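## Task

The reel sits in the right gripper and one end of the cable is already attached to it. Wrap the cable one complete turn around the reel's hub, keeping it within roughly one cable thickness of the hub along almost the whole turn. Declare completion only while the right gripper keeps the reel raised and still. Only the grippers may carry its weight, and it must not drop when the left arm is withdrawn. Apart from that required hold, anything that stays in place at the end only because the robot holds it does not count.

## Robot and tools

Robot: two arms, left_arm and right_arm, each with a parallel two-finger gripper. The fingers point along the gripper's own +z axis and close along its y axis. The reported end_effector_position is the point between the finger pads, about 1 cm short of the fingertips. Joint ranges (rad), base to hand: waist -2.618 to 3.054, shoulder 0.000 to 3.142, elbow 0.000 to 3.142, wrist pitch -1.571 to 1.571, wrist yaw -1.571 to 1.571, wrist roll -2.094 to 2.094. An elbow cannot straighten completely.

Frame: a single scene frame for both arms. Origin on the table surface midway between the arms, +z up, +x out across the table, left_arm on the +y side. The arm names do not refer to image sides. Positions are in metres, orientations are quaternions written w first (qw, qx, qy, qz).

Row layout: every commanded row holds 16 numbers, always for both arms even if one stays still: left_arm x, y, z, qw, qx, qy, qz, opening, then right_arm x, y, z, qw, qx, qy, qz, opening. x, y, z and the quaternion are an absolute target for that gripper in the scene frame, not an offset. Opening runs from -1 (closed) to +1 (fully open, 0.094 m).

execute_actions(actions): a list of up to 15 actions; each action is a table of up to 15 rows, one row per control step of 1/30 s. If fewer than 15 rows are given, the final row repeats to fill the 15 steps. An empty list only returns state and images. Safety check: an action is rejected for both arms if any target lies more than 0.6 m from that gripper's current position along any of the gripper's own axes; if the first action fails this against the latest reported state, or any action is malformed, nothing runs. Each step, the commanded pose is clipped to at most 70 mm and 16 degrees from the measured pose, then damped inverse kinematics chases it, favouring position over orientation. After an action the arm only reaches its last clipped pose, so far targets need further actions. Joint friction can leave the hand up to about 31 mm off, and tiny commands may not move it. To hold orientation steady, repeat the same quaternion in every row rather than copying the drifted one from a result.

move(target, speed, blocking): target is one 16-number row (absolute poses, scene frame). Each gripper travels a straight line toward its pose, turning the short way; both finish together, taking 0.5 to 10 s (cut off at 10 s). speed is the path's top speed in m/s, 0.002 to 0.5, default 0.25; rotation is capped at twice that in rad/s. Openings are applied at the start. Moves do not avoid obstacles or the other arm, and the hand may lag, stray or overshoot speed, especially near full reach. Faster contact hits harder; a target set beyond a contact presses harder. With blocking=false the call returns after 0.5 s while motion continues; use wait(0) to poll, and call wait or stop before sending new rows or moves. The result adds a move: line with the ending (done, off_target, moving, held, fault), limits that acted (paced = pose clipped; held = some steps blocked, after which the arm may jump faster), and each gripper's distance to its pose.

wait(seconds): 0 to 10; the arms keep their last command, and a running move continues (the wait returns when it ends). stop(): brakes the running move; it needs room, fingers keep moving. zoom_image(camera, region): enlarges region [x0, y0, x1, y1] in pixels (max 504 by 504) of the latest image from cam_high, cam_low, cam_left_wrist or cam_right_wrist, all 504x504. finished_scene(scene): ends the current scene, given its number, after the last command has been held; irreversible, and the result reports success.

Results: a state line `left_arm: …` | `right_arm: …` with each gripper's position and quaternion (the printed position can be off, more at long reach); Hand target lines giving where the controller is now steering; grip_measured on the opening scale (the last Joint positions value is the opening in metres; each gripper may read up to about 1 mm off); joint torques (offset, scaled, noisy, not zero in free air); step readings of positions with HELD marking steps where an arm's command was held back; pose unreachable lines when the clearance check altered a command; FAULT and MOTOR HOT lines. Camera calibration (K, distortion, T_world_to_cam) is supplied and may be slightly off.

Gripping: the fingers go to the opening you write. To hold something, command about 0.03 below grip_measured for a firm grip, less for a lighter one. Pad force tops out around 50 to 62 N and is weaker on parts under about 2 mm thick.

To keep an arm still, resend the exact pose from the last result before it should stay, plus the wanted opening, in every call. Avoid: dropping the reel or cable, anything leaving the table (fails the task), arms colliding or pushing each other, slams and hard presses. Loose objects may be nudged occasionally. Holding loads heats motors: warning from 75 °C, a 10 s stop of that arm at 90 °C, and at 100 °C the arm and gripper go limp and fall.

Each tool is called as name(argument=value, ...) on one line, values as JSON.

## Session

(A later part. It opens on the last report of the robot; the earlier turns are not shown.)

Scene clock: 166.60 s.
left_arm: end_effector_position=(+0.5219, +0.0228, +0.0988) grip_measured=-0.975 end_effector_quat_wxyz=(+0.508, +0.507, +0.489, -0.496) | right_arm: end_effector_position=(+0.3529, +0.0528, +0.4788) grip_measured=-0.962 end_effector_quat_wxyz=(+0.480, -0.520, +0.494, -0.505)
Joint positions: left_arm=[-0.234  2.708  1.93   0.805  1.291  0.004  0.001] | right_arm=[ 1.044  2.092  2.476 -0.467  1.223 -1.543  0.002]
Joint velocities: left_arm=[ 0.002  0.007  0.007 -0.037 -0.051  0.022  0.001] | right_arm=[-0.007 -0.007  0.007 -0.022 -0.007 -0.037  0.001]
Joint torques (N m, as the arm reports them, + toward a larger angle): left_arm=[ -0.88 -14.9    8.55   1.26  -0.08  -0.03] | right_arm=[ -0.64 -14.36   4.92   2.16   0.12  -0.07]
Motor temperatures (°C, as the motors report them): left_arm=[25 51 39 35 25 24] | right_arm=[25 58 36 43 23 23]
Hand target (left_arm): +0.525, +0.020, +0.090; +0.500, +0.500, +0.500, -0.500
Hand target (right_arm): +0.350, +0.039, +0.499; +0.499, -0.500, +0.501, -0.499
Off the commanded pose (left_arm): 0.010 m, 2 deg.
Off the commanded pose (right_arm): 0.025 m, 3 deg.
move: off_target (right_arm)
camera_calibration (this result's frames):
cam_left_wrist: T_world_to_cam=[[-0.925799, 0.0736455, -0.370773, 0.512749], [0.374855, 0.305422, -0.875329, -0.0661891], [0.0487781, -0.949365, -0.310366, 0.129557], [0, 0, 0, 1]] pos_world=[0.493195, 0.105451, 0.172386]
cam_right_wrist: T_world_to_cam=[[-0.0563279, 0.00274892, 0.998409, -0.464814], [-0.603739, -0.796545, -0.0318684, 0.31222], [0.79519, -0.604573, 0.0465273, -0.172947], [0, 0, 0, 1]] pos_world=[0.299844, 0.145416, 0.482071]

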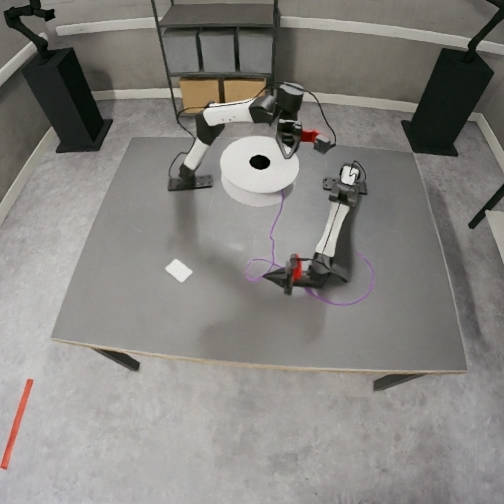

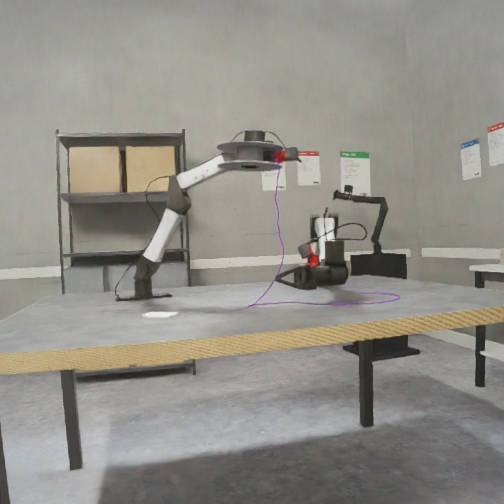

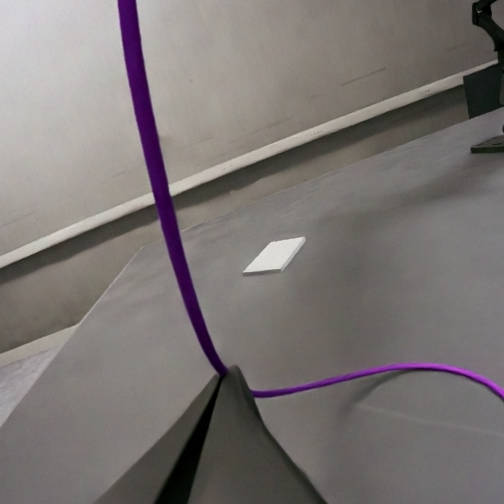

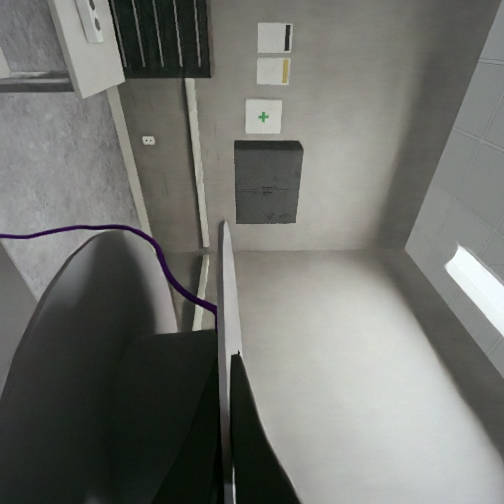

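Tip again; regrip deeper.

move(target=[0.525,0.02,0.09, 0.5,0.5,0.5,-0.5, 0.3, 0.35,0.04,0.5, 0.5,-0.5,0.5,-0.5, -1])

move(target=[0.525,-0.01,0.10, 0.5,0.5,0.5,-0.5, 0.3, 0.35,0.04,0.5, 0.5,-0.5,0.5,-0.5, -1], speed=0.06)

move(target=[0.525,-0.01,0.10, 0.5,0.5,0.5,-0.5, -1, 0.35,0.04,0.5, 0.5,-0.5,0.5,-0.5, -1])

move(target=[0.58,-0.02,0.31, 0.664,0.243,0.664,-0.243, -1, 0.35,0.04,0.5, 0.5,-0.5,0.5,-0.5, -1], speed=0.12)

move(target=[0.50,-0.14,0.31, 0.664,0.243,0.664,-0.243, -1, 0.35,0.04,0.5, 0.5,-0.5,0.5,-0.5, -1], speed=0.12)

move(target=[0.40,-0.17,0.31, 0.664,0.243,0.664,-0.243, -1, 0.35,0.04,0.5, 0.5,-0.5,0.5,-0.5, -1], speed=0.12)

move(target=[0.30,-0.10,0.31, 0.664,0.243,0.664,-0.243, -1, 0.35,0.04,0.5, 0.5,-0.5,0.5,-0.5, -1], speed=0.1)

Scene clock: 174.47 s.
left_arm: end_effector_position=(+0.5219, +0.0228, +0.0987) grip_measured=+0.298 end_effector_quat_wxyz=(+0.508, +0.507, +0.489, -0.496) | right_arm: end_effector_position=(+0.3529, +0.0528, +0.4788) grip_measured=-0.962 end_effector_quat_wxyz=(+0.480, -0.520, +0.494, -0.505)
Joint positions: left_arm=[-0.234  2.708  1.93   0.804  1.29   0.004  0.061] | right_arm=[ 1.044  2.092  2.476 -0.467  1.223 -1.543  0.002]
Joint velocities: left_arm=[-0.012 -0.002 -0.007  0.022  0.051 -0.037  0.   ] | right_arm=[ 0.002 -0.032 -0.007  0.051 -0.066 -0.037 -0.   ]
Joint torques (N m, as the arm reports them, + toward a larger angle): left_arm=[ -0.84 -14.9    8.58   1.26  -0.08  -0.03] | right_arm=[ -0.63 -14.31   4.98   2.18   0.11  -0.08]
Motor temperatures (°C, as the motors report them): left_arm=[25 53 40 34 25 24] | right_arm=[25 59 35 43 23 23]
Hand target (left_arm): +0.525, +0.020, +0.090; +0.500, +0.500, +0.500, -0.500
Hand target (right_arm): +0.350, +0.039, +0.499; +0.499, -0.500, +0.501, -0.499
Off the commanded pose (left_arm): 0.010 m, 2 deg.
Off the commanded pose (right_arm): 0.025 m, 3 deg.
move: off_target (right_arm)
camera_calibration (this result's frames):
cam_left_wrist: T_world_to_cam=[[-0.926099, 0.0733687, -0.370077, 0.512873], [0.374096, 0.305745, -0.875541, -0.0658837], [0.048912, -0.949282, -0.310597, 0.129475], [0, 0, 0, 1]] pos_world=[0.493285, 0.105423, 0.172333]
cam_right_wrist: T_world_to_cam=[[-0.0563279, 0.00274892, 0.998409, -0.464814], [-0.603739, -0.796545, -0.0318684, 0.31222], [0.79519, -0.604573, 0.0465273, -0.172947], [0, 0, 0, 1]] pos_world=[0.299844, 0.145416, 0.482071]

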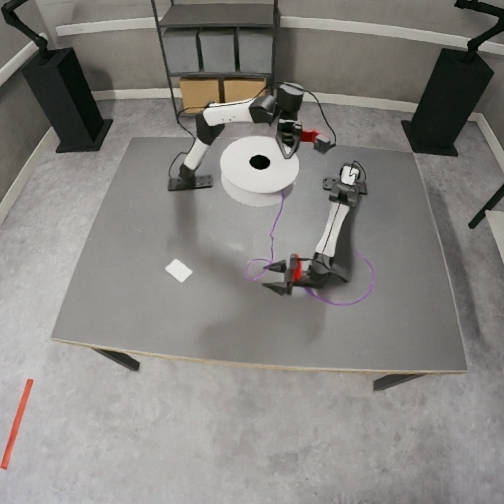

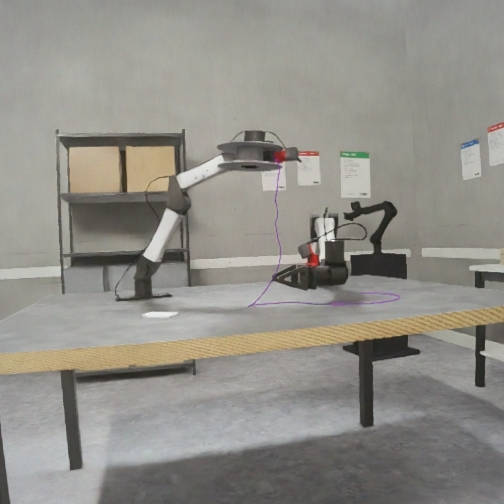

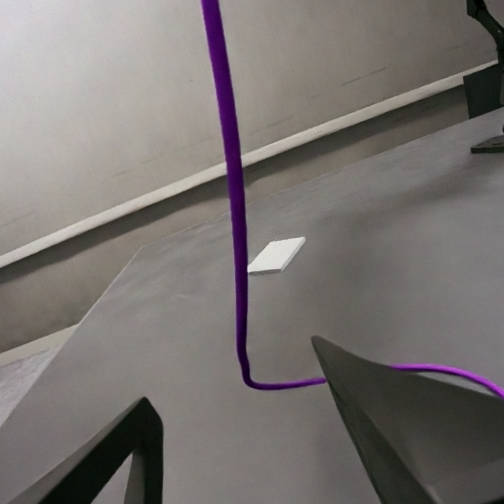

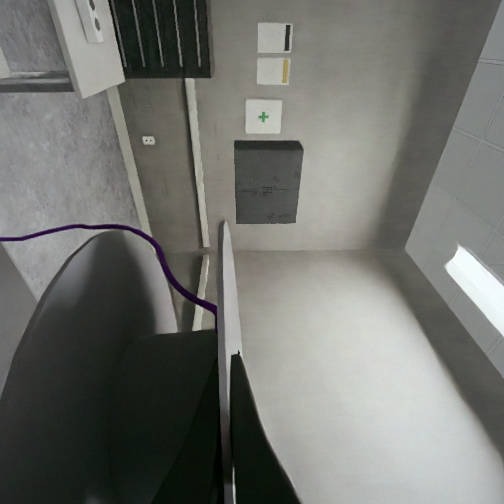

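Scene clock: 175.57 s.
left_arm: end_effector_position=(+0.5221, -0.0066, +0.1072) grip_measured=+0.298 end_effector_quat_wxyz=(+0.507, +0.506, +0.490, -0.497) | right_arm: end_effector_position=(+0.3529, +0.0528, +0.4790) grip_measured=-0.962 end_effector_quat_wxyz=(+0.481, -0.519, +0.494, -0.505)
Joint positions: left_arm=[-0.284  2.726  2.007  0.742  1.24   0.004  0.061] | right_arm=[ 1.044  2.092  2.476 -0.466  1.223 -1.543  0.002]
Joint velocities: left_arm=[-0.002 -0.017  0.007 -0.022 -0.022 -0.007  0.   ] | right_arm=[-0.007 -0.002  0.002 -0.022  0.051 -0.022  0.001]
Joint torques (N m, as the arm reports them, + toward a larger angle): left_arm=[ -0.97 -15.34   8.86   1.26  -0.11  -0.04] | right_arm=[ -0.61 -14.32   4.97   2.14   0.11  -0.06]
Motor temperatures (°C, as the motors report them): left_arm=[25 54 40 34 25 24] | right_arm=[25 59 35 43 23 23]
Hand target (left_arm): +0.525, -0.010, +0.100; +0.501, +0.500, +0.500, -0.500
Hand target (right_arm): +0.350, +0.039, +0.499; +0.499, -0.500, +0.501, -0.499
Off the commanded pose (left_arm): 0.008 m, 2 deg.
Off the commanded pose (right_arm): 0.025 m, 3 deg.
move: off_target (right_arm)
camera_calibration (this result's frames):
cam_left_wrist: T_world_to_cam=[[-0.927312, 0.0732825, -0.367045, 0.518674], [0.371214, 0.305499, -0.876852, -0.0478374], [0.0478739, -0.949368, -0.310497, 0.104732], [0, 0, 0, 1]] pos_world=[0.493717, 0.0760335, 0.180949]
cam_right_wrist: T_world_to_cam=[[-0.0567157, 0.00167416, 0.998389, -0.464761], [-0.603726, -0.79651, -0.0329604, 0.312754], [0.795172, -0.604623, 0.0461854, -0.172778], [0, 0, 0, 1]] pos_world=[0.299846, 0.145424, 0.482301]

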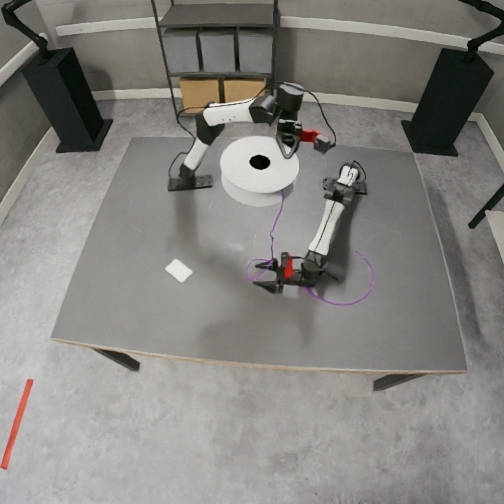

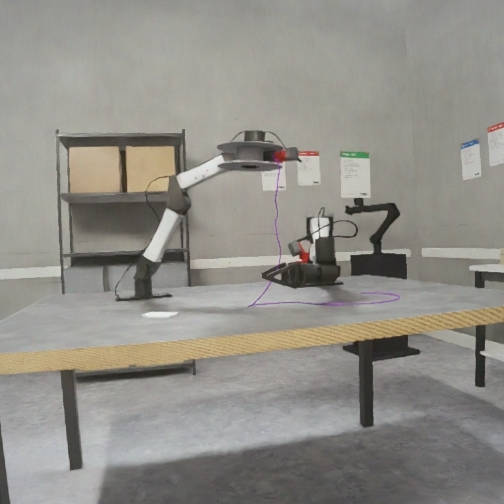

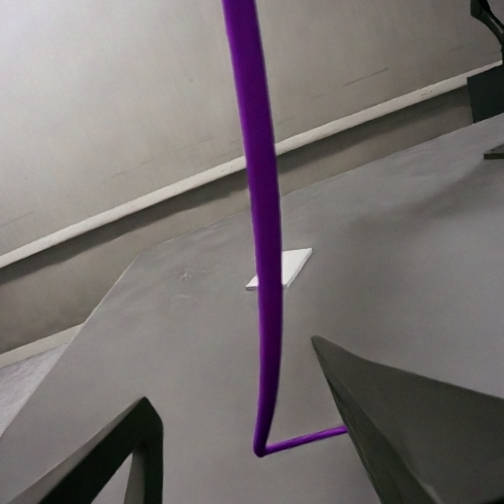

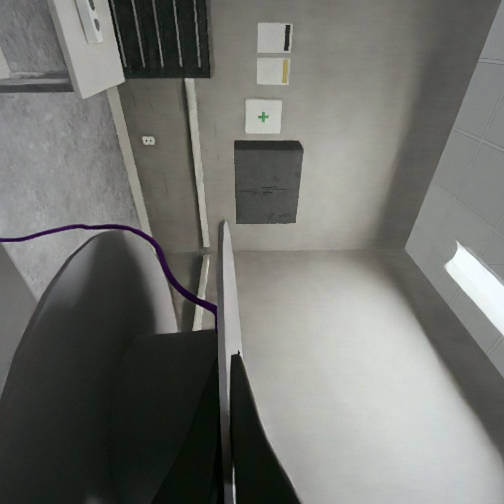

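Scene clock: 176.27 s.
left_arm: end_effector_position=(+0.5223, -0.0066, +0.1071) grip_measured=-0.977 end_effector_quat_wxyz=(+0.507, +0.506, +0.490, -0.497) | right_arm: end_effector_position=(+0.3529, +0.0528, +0.4788) grip_measured=-0.962 end_effector_quat_wxyz=(+0.480, -0.520, +0.494, -0.505)
Joint positions: left_arm=[-0.284  2.726  2.007  0.741  1.239  0.004  0.001] | right_arm=[ 1.044  2.092  2.476 -0.467  1.223 -1.543  0.002]
Joint velocities: left_arm=[ 0.002 -0.007 -0.007  0.007  0.022 -0.066 -0.001] | right_arm=[ 0.007 -0.007  0.027  0.051 -0.051  0.037 -0.001]
Joint torques (N m, as the arm reports them, + toward a larger angle): left_arm=[ -0.92 -15.38   8.92   1.27  -0.09  -0.02] | right_arm=[ -0.62 -14.32   4.97   2.16   0.11  -0.07]
Motor temperatures (°C, as the motors report them): left_arm=[25 54 40 34 25 24] | right_arm=[25 59 35 43 23 23]
Hand target (left_arm): +0.525, -0.010, +0.100; +0.500, +0.500, +0.500, -0.500
Hand target (right_arm): +0.350, +0.039, +0.499; +0.499, -0.500, +0.501, -0.499
Off the commanded pose (left_arm): 0.008 m, 2 deg.
Off the commanded pose (right_arm): 0.025 m, 3 deg.
move: off_target (right_arm)
camera_calibration (this result's frames):
cam_left_wrist: T_world_to_cam=[[-0.927634, 0.0726615, -0.366354, 0.518852], [0.370345, 0.305989, -0.877049, -0.0474921], [0.0483725, -0.949258, -0.310755, 0.104462], [0, 0, 0, 1]] pos_world=[0.493841, 0.0759929, 0.180893]
cam_right_wrist: T_world_to_cam=[[-0.0563279, 0.00274892, 0.998409, -0.464814], [-0.603739, -0.796545, -0.0318684, 0.31222], [0.79519, -0.604573, 0.0465273, -0.172947], [0, 0, 0, 1]] pos_world=[0.299844, 0.145416, 0.482071]

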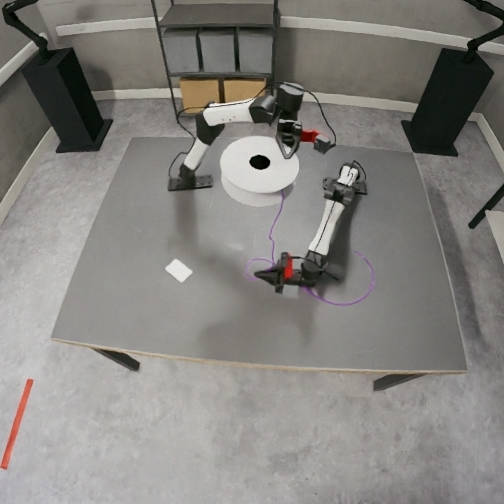

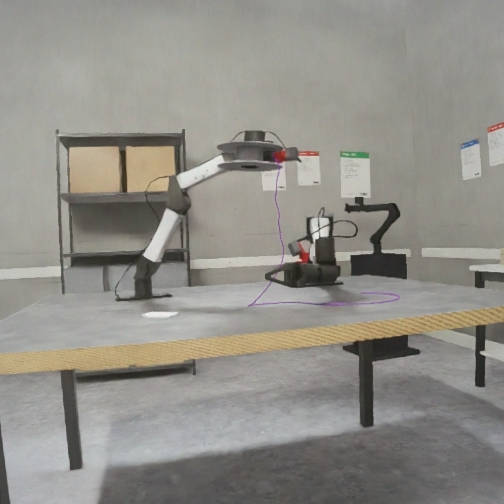

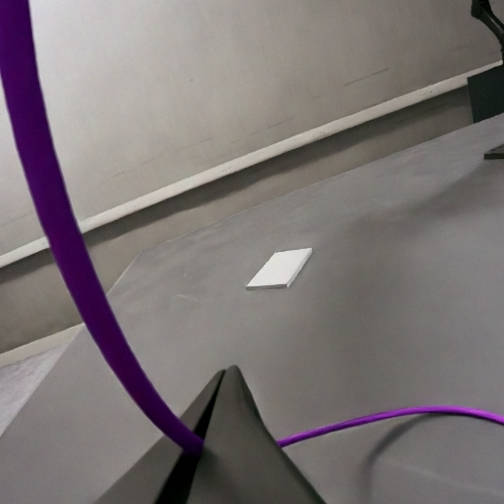

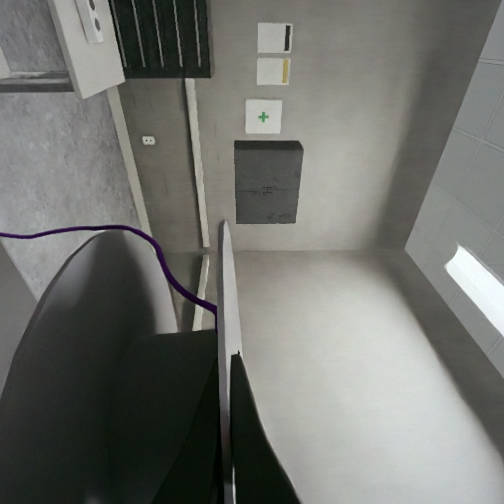

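Scene clock: 180.53 s.
left_arm: end_effector_position=(+0.5796, -0.0173, +0.3063) grip_measured=-0.977 end_effector_quat_wxyz=(+0.665, +0.246, +0.662, -0.243) | right_arm: end_effector_position=(+0.3529, +0.0529, +0.4791) grip_measured=-0.962 end_effector_quat_wxyz=(+0.481, -0.519, +0.494, -0.505)
Joint positions: left_arm=[-0.461  2.294  2.032  0.264  0.192  0.004  0.001] | right_arm=[ 1.044  2.092  2.476 -0.465  1.223 -1.543  0.002]
Joint velocities: left_arm=[-0.007 -0.012  0.007 -0.007 -0.007  0.007 -0.   ] | right_arm=[ 0.007  0.002 -0.002 -0.11  -0.037  0.037  0.001]
Joint torques (N m, as the arm reports them, + toward a larger angle): left_arm=[ -1.21 -15.71  10.08   1.73  -0.07  -0.01] | right_arm=[ -0.58 -14.33   5.01   2.16   0.12  -0.07]
Motor temperatures (°C, as the motors report them): left_arm=[25 55 40 34 25 24] | right_arm=[25 59 35 43 23 23]
Hand target (left_arm): +0.578, -0.020, +0.311; +0.664, +0.243, +0.664, -0.243
Hand target (right_arm): +0.350, +0.039, +0.499; +0.499, -0.500, +0.501, -0.499
Off the commanded pose (left_arm): 0.005 m, 0 deg.
Off the commanded pose (right_arm): 0.025 m, 3 deg.
move: off_target (right_arm)
camera_calibration (this result's frames):
cam_left_wrist: T_world_to_cam=[[-0.660163, -0.666689, -0.345992, 0.471714], [-0.0113087, 0.469404, -0.882911, 0.335127], [0.751037, -0.578952, -0.317422, -0.245413], [0, 0, 0, 1]] pos_world=[0.499512, 0.0150942, 0.381197]
cam_right_wrist: T_world_to_cam=[[-0.0570749, 0.000567294, 0.99837, -0.464713], [-0.603411, -0.796703, -0.0340432, 0.31324], [0.795385, -0.60437, 0.0458141, -0.172652], [0, 0, 0, 1]] pos_world=[0.299814, 0.145477, 0.482529]

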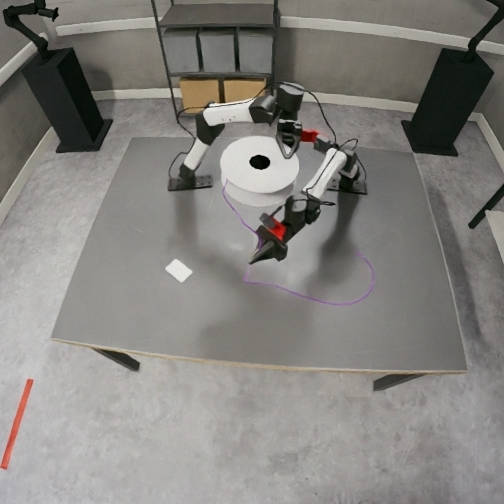

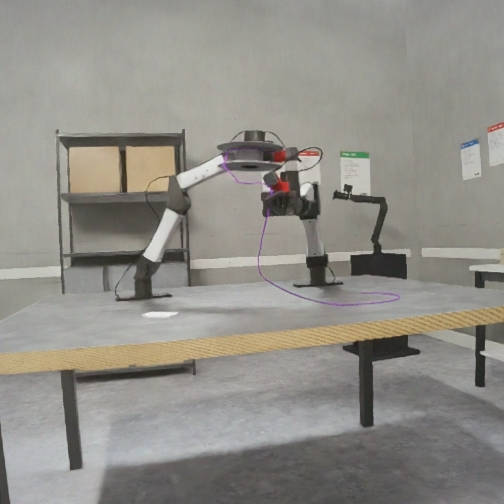

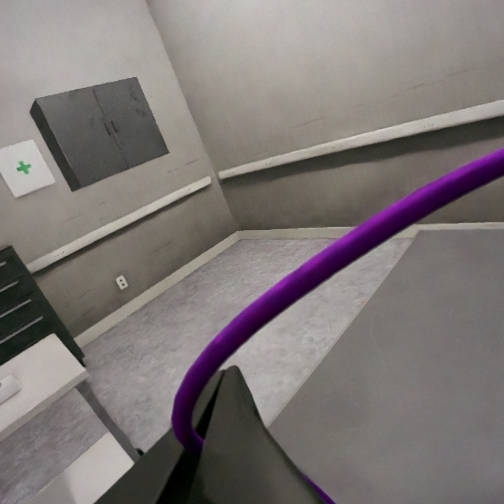

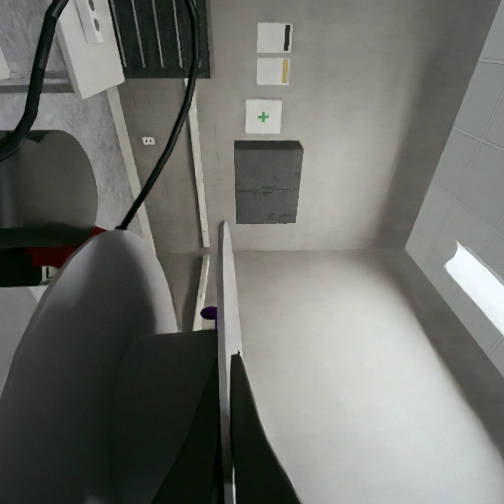

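Scene clock: 182.27 s.
left_arm: end_effector_position=(+0.4974, -0.1397, +0.3175) grip_measured=-0.977 end_effector_quat_wxyz=(+0.669, +0.246, +0.656, -0.249) | right_arm: end_effector_position=(+0.3529, +0.0529, +0.4791) grip_measured=-0.962 end_effector_quat_wxyz=(+0.481, -0.519, +0.494, -0.505)
Joint positions: left_arm=[-0.739  2.343  2.142  0.221 -0.078  0.004  0.001] | right_arm=[ 1.044  2.092  2.476 -0.465  1.223 -1.543  0.002]
Joint velocities: left_arm=[ 0.007  0.002  0.007 -0.022 -0.022  0.007  0.   ] | right_arm=[-0.017  0.012 -0.002  0.051 -0.037 -0.051 -0.   ]
Joint torques (N m, as the arm reports them, + toward a larger angle): left_arm=[ -0.47 -14.3   10.08   1.74  -0.09  -0.02] | right_arm=[ -0.58 -14.3    5.01   2.16   0.11  -0.07]
Motor temperatures (°C, as the motors report them): left_arm=[25 56 40 34 25 24] | right_arm=[25 59 35 43 23 23]
Hand target (left_arm): +0.502, -0.140, +0.310; +0.664, +0.242, +0.664, -0.244
Hand target (right_arm): +0.350, +0.039, +0.499; +0.499, -0.500, +0.501, -0.499
Off the commanded pose (left_arm): 0.008 m, 1 deg.
Off the commanded pose (right_arm): 0.025 m, 3 deg.
move: off_target (right_arm)
camera_calibration (this result's frames):
cam_left_wrist: T_world_to_cam=[[-0.661383, -0.665748, -0.345472, 0.340323], [0.0037916, 0.457627, -0.889136, 0.394275], [0.750038, -0.58937, -0.300143, -0.257446], [0, 0, 0, 1]] pos_world=[0.416684, -0.105592, 0.390866]
cam_right_wrist: T_world_to_cam=[[-0.0569456, 0.00092554, 0.998377, -0.464731], [-0.603416, -0.796715, -0.0336791, 0.313062], [0.795391, -0.604354, 0.0459279, -0.172708], [0, 0, 0, 1]] pos_world=[0.299813, 0.145475, 0.482452]

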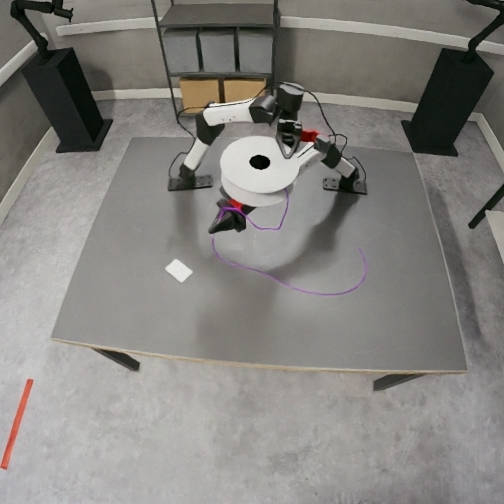

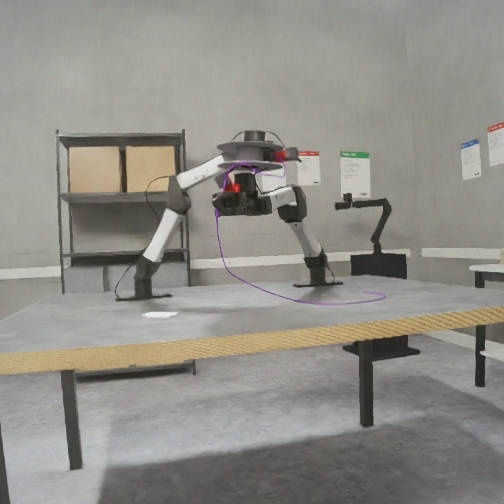

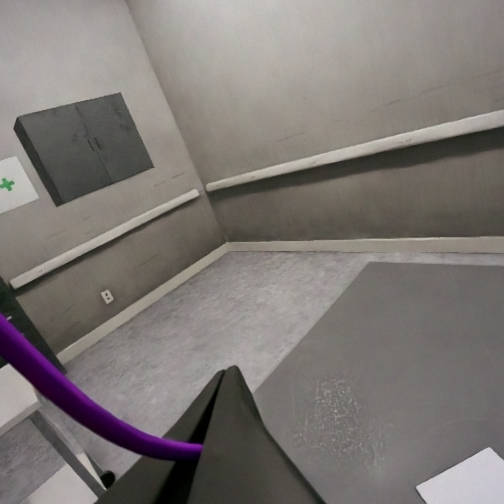

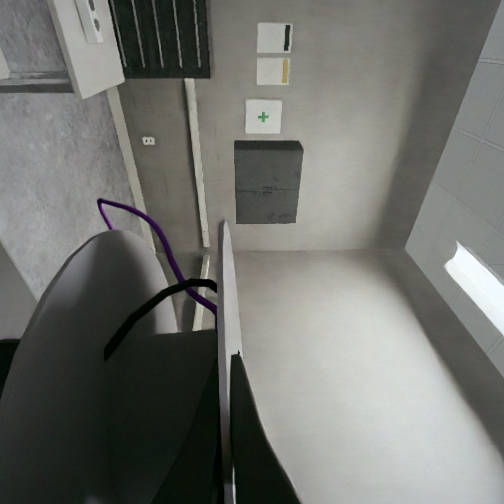

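Scene clock: 183.63 s.
left_arm: end_effector_position=(+0.4013, -0.1757, +0.3156) grip_measured=-0.977 end_effector_quat_wxyz=(+0.665, +0.247, +0.660, -0.247) | right_arm: end_effector_position=(+0.3529, +0.0529, +0.4790) grip_measured=-0.962 end_effector_quat_wxyz=(+0.481, -0.519, +0.494, -0.505)
Joint positions: left_arm=[-0.929  2.182  1.879  0.31  -0.268  0.004  0.001] | right_arm=[ 1.044  2.092  2.476 -0.465  1.223 -1.543  0.002]
Joint velocities: left_arm=[ 0.012 -0.012 -0.017  0.095 -0.022 -0.037  0.001] | right_arm=[ 0.012  0.017  0.002 -0.022 -0.007  0.051 -0.002]
Joint torques (N m, as the arm reports them, + toward a larger angle): left_arm=[ -0.57 -15.65   6.37   2.    -0.08  -0.03] | right_arm=[ -0.6  -14.26   4.99   2.15   0.12  -0.07]
Motor temperatures (°C, as the motors report them): left_arm=[25 56 40 35 25 24] | right_arm=[25 59 35 43 23 23]
Hand target (left_arm): +0.401, -0.172, +0.310; +0.664, +0.243, +0.664, -0.243
Hand target (right_arm): +0.350, +0.039, +0.499; +0.499, -0.500, +0.501, -0.499
Off the commanded pose (left_arm): 0.008 m, 1 deg.
Off the commanded pose (right_arm): 0.025 m, 3 deg.
move: off_target (right_arm)
camera_calibration (this result's frames):
cam_left_wrist: T_world_to_cam=[[-0.664382, -0.66335, -0.34433, 0.253348], [-0.00554932, 0.465074, -0.885255, 0.413287], [0.747373, -0.586236, -0.312668, -0.201587], [0, 0, 0, 1]] pos_world=[0.321274, -0.142328, 0.39007]
cam_right_wrist: T_world_to_cam=[[-0.0568163, 0.00128379, 0.998384, -0.464748], [-0.60342, -0.796727, -0.0333151, 0.312885], [0.795397, -0.604338, 0.0460418, -0.172765], [0, 0, 0, 1]] pos_world=[0.299812, 0.145472, 0.482375]

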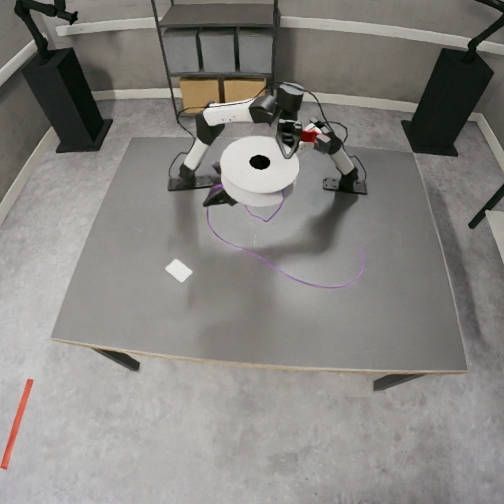

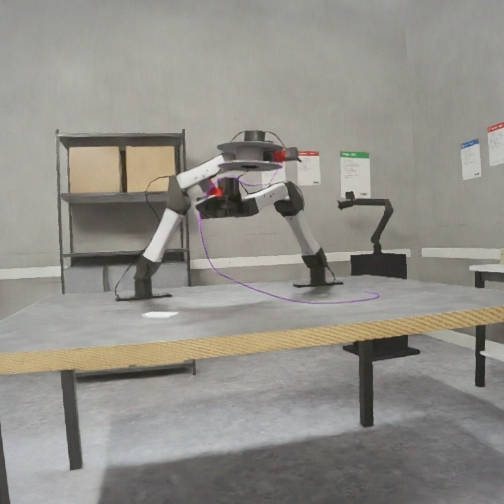

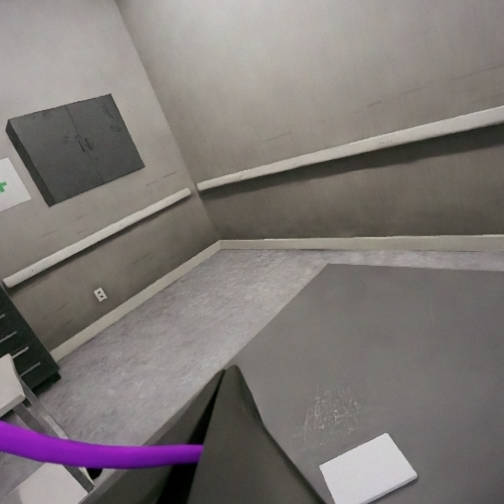

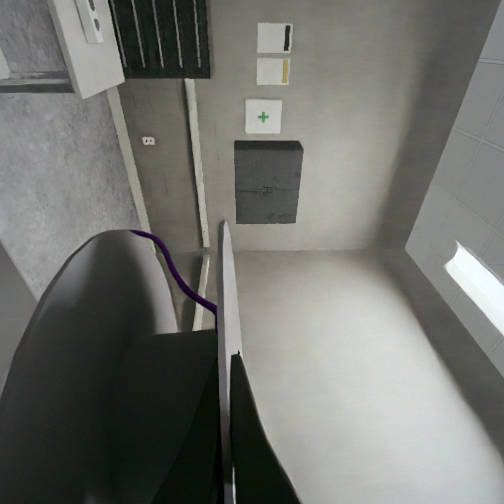

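Scene clock: 185.30 s.
left_arm: end_effector_position=(+0.3030, -0.1054, +0.3158) grip_measured=-0.977 end_effector_quat_wxyz=(+0.666, +0.244, +0.661, -0.245) | right_arm: end_effector_position=(+0.3529, +0.0529, +0.4790) grip_measured=-0.962 end_effector_quat_wxyz=(+0.481, -0.519, +0.494, -0.505)
Joint positions: left_arm=[-1.043  1.752  1.277  0.482 -0.389  0.004  0.001] | right_arm=[ 1.044  2.092  2.476 -0.466  1.223 -1.543  0.002]
Joint velocities: left_arm=[ 0.002  0.012 -0.017  0.037  0.007 -0.081 -0.   ] | right_arm=[-0.012 -0.012 -0.007  0.022  0.022  0.022 -0.001]
Joint torques (N m, as the arm reports them, + toward a larger angle): left_arm=[ -0.99 -11.32   6.16   1.97  -0.07  -0.01] | right_arm=[ -0.59 -14.3    4.98   2.17   0.12  -0.07]
Motor temperatures (°C, as the motors report them): left_arm=[25 56 40 35 25 24] | right_arm=[25 59 35 43 23 23]
Hand target (left_arm): +0.299, -0.103, +0.309; +0.664, +0.243, +0.664, -0.243
Hand target (right_arm): +0.350, +0.039, +0.499; +0.499, -0.500, +0.501, -0.499
Off the commanded pose (left_arm): 0.008 m, 0 deg.
Off the commanded pose (right_arm): 0.025 m, 3 deg.
move: off_target (right_arm)
camera_calibration (this result's frames):
cam_left_wrist: T_world_to_cam=[[-0.659867, -0.668177, -0.343678, 0.232724], [-0.00971306, 0.464942, -0.885288, 0.381499], [0.75132, -0.580834, -0.31329, -0.0872153], [0, 0, 0, 1]] pos_world=[0.222799, -0.0725314, 0.390395]
cam_right_wrist: T_world_to_cam=[[-0.0566871, 0.00164204, 0.998391, -0.464766], [-0.603424, -0.796739, -0.0329511, 0.312707], [0.795403, -0.604321, 0.0461557, -0.172821], [0, 0, 0, 1]] pos_world=[0.299811, 0.145469, 0.482299]

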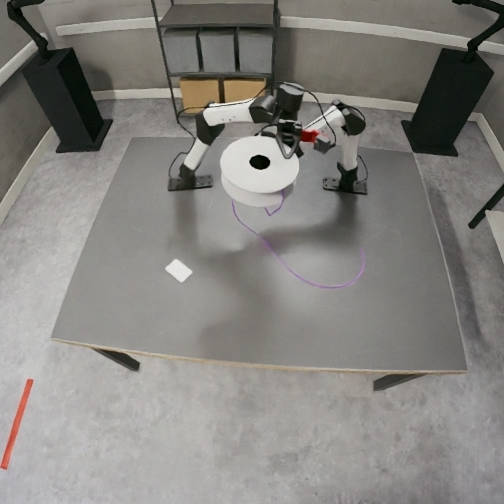

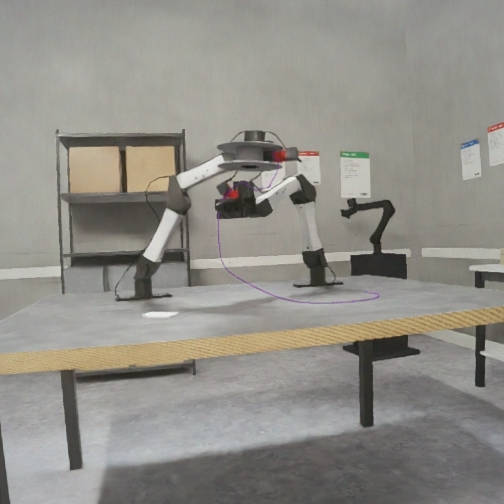

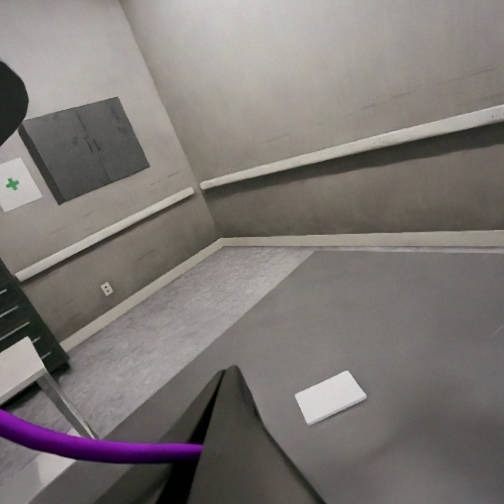

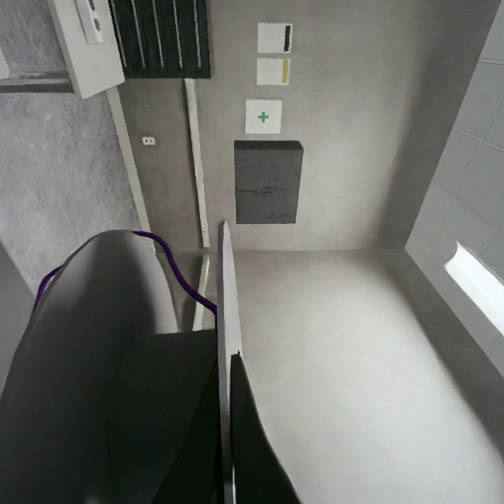

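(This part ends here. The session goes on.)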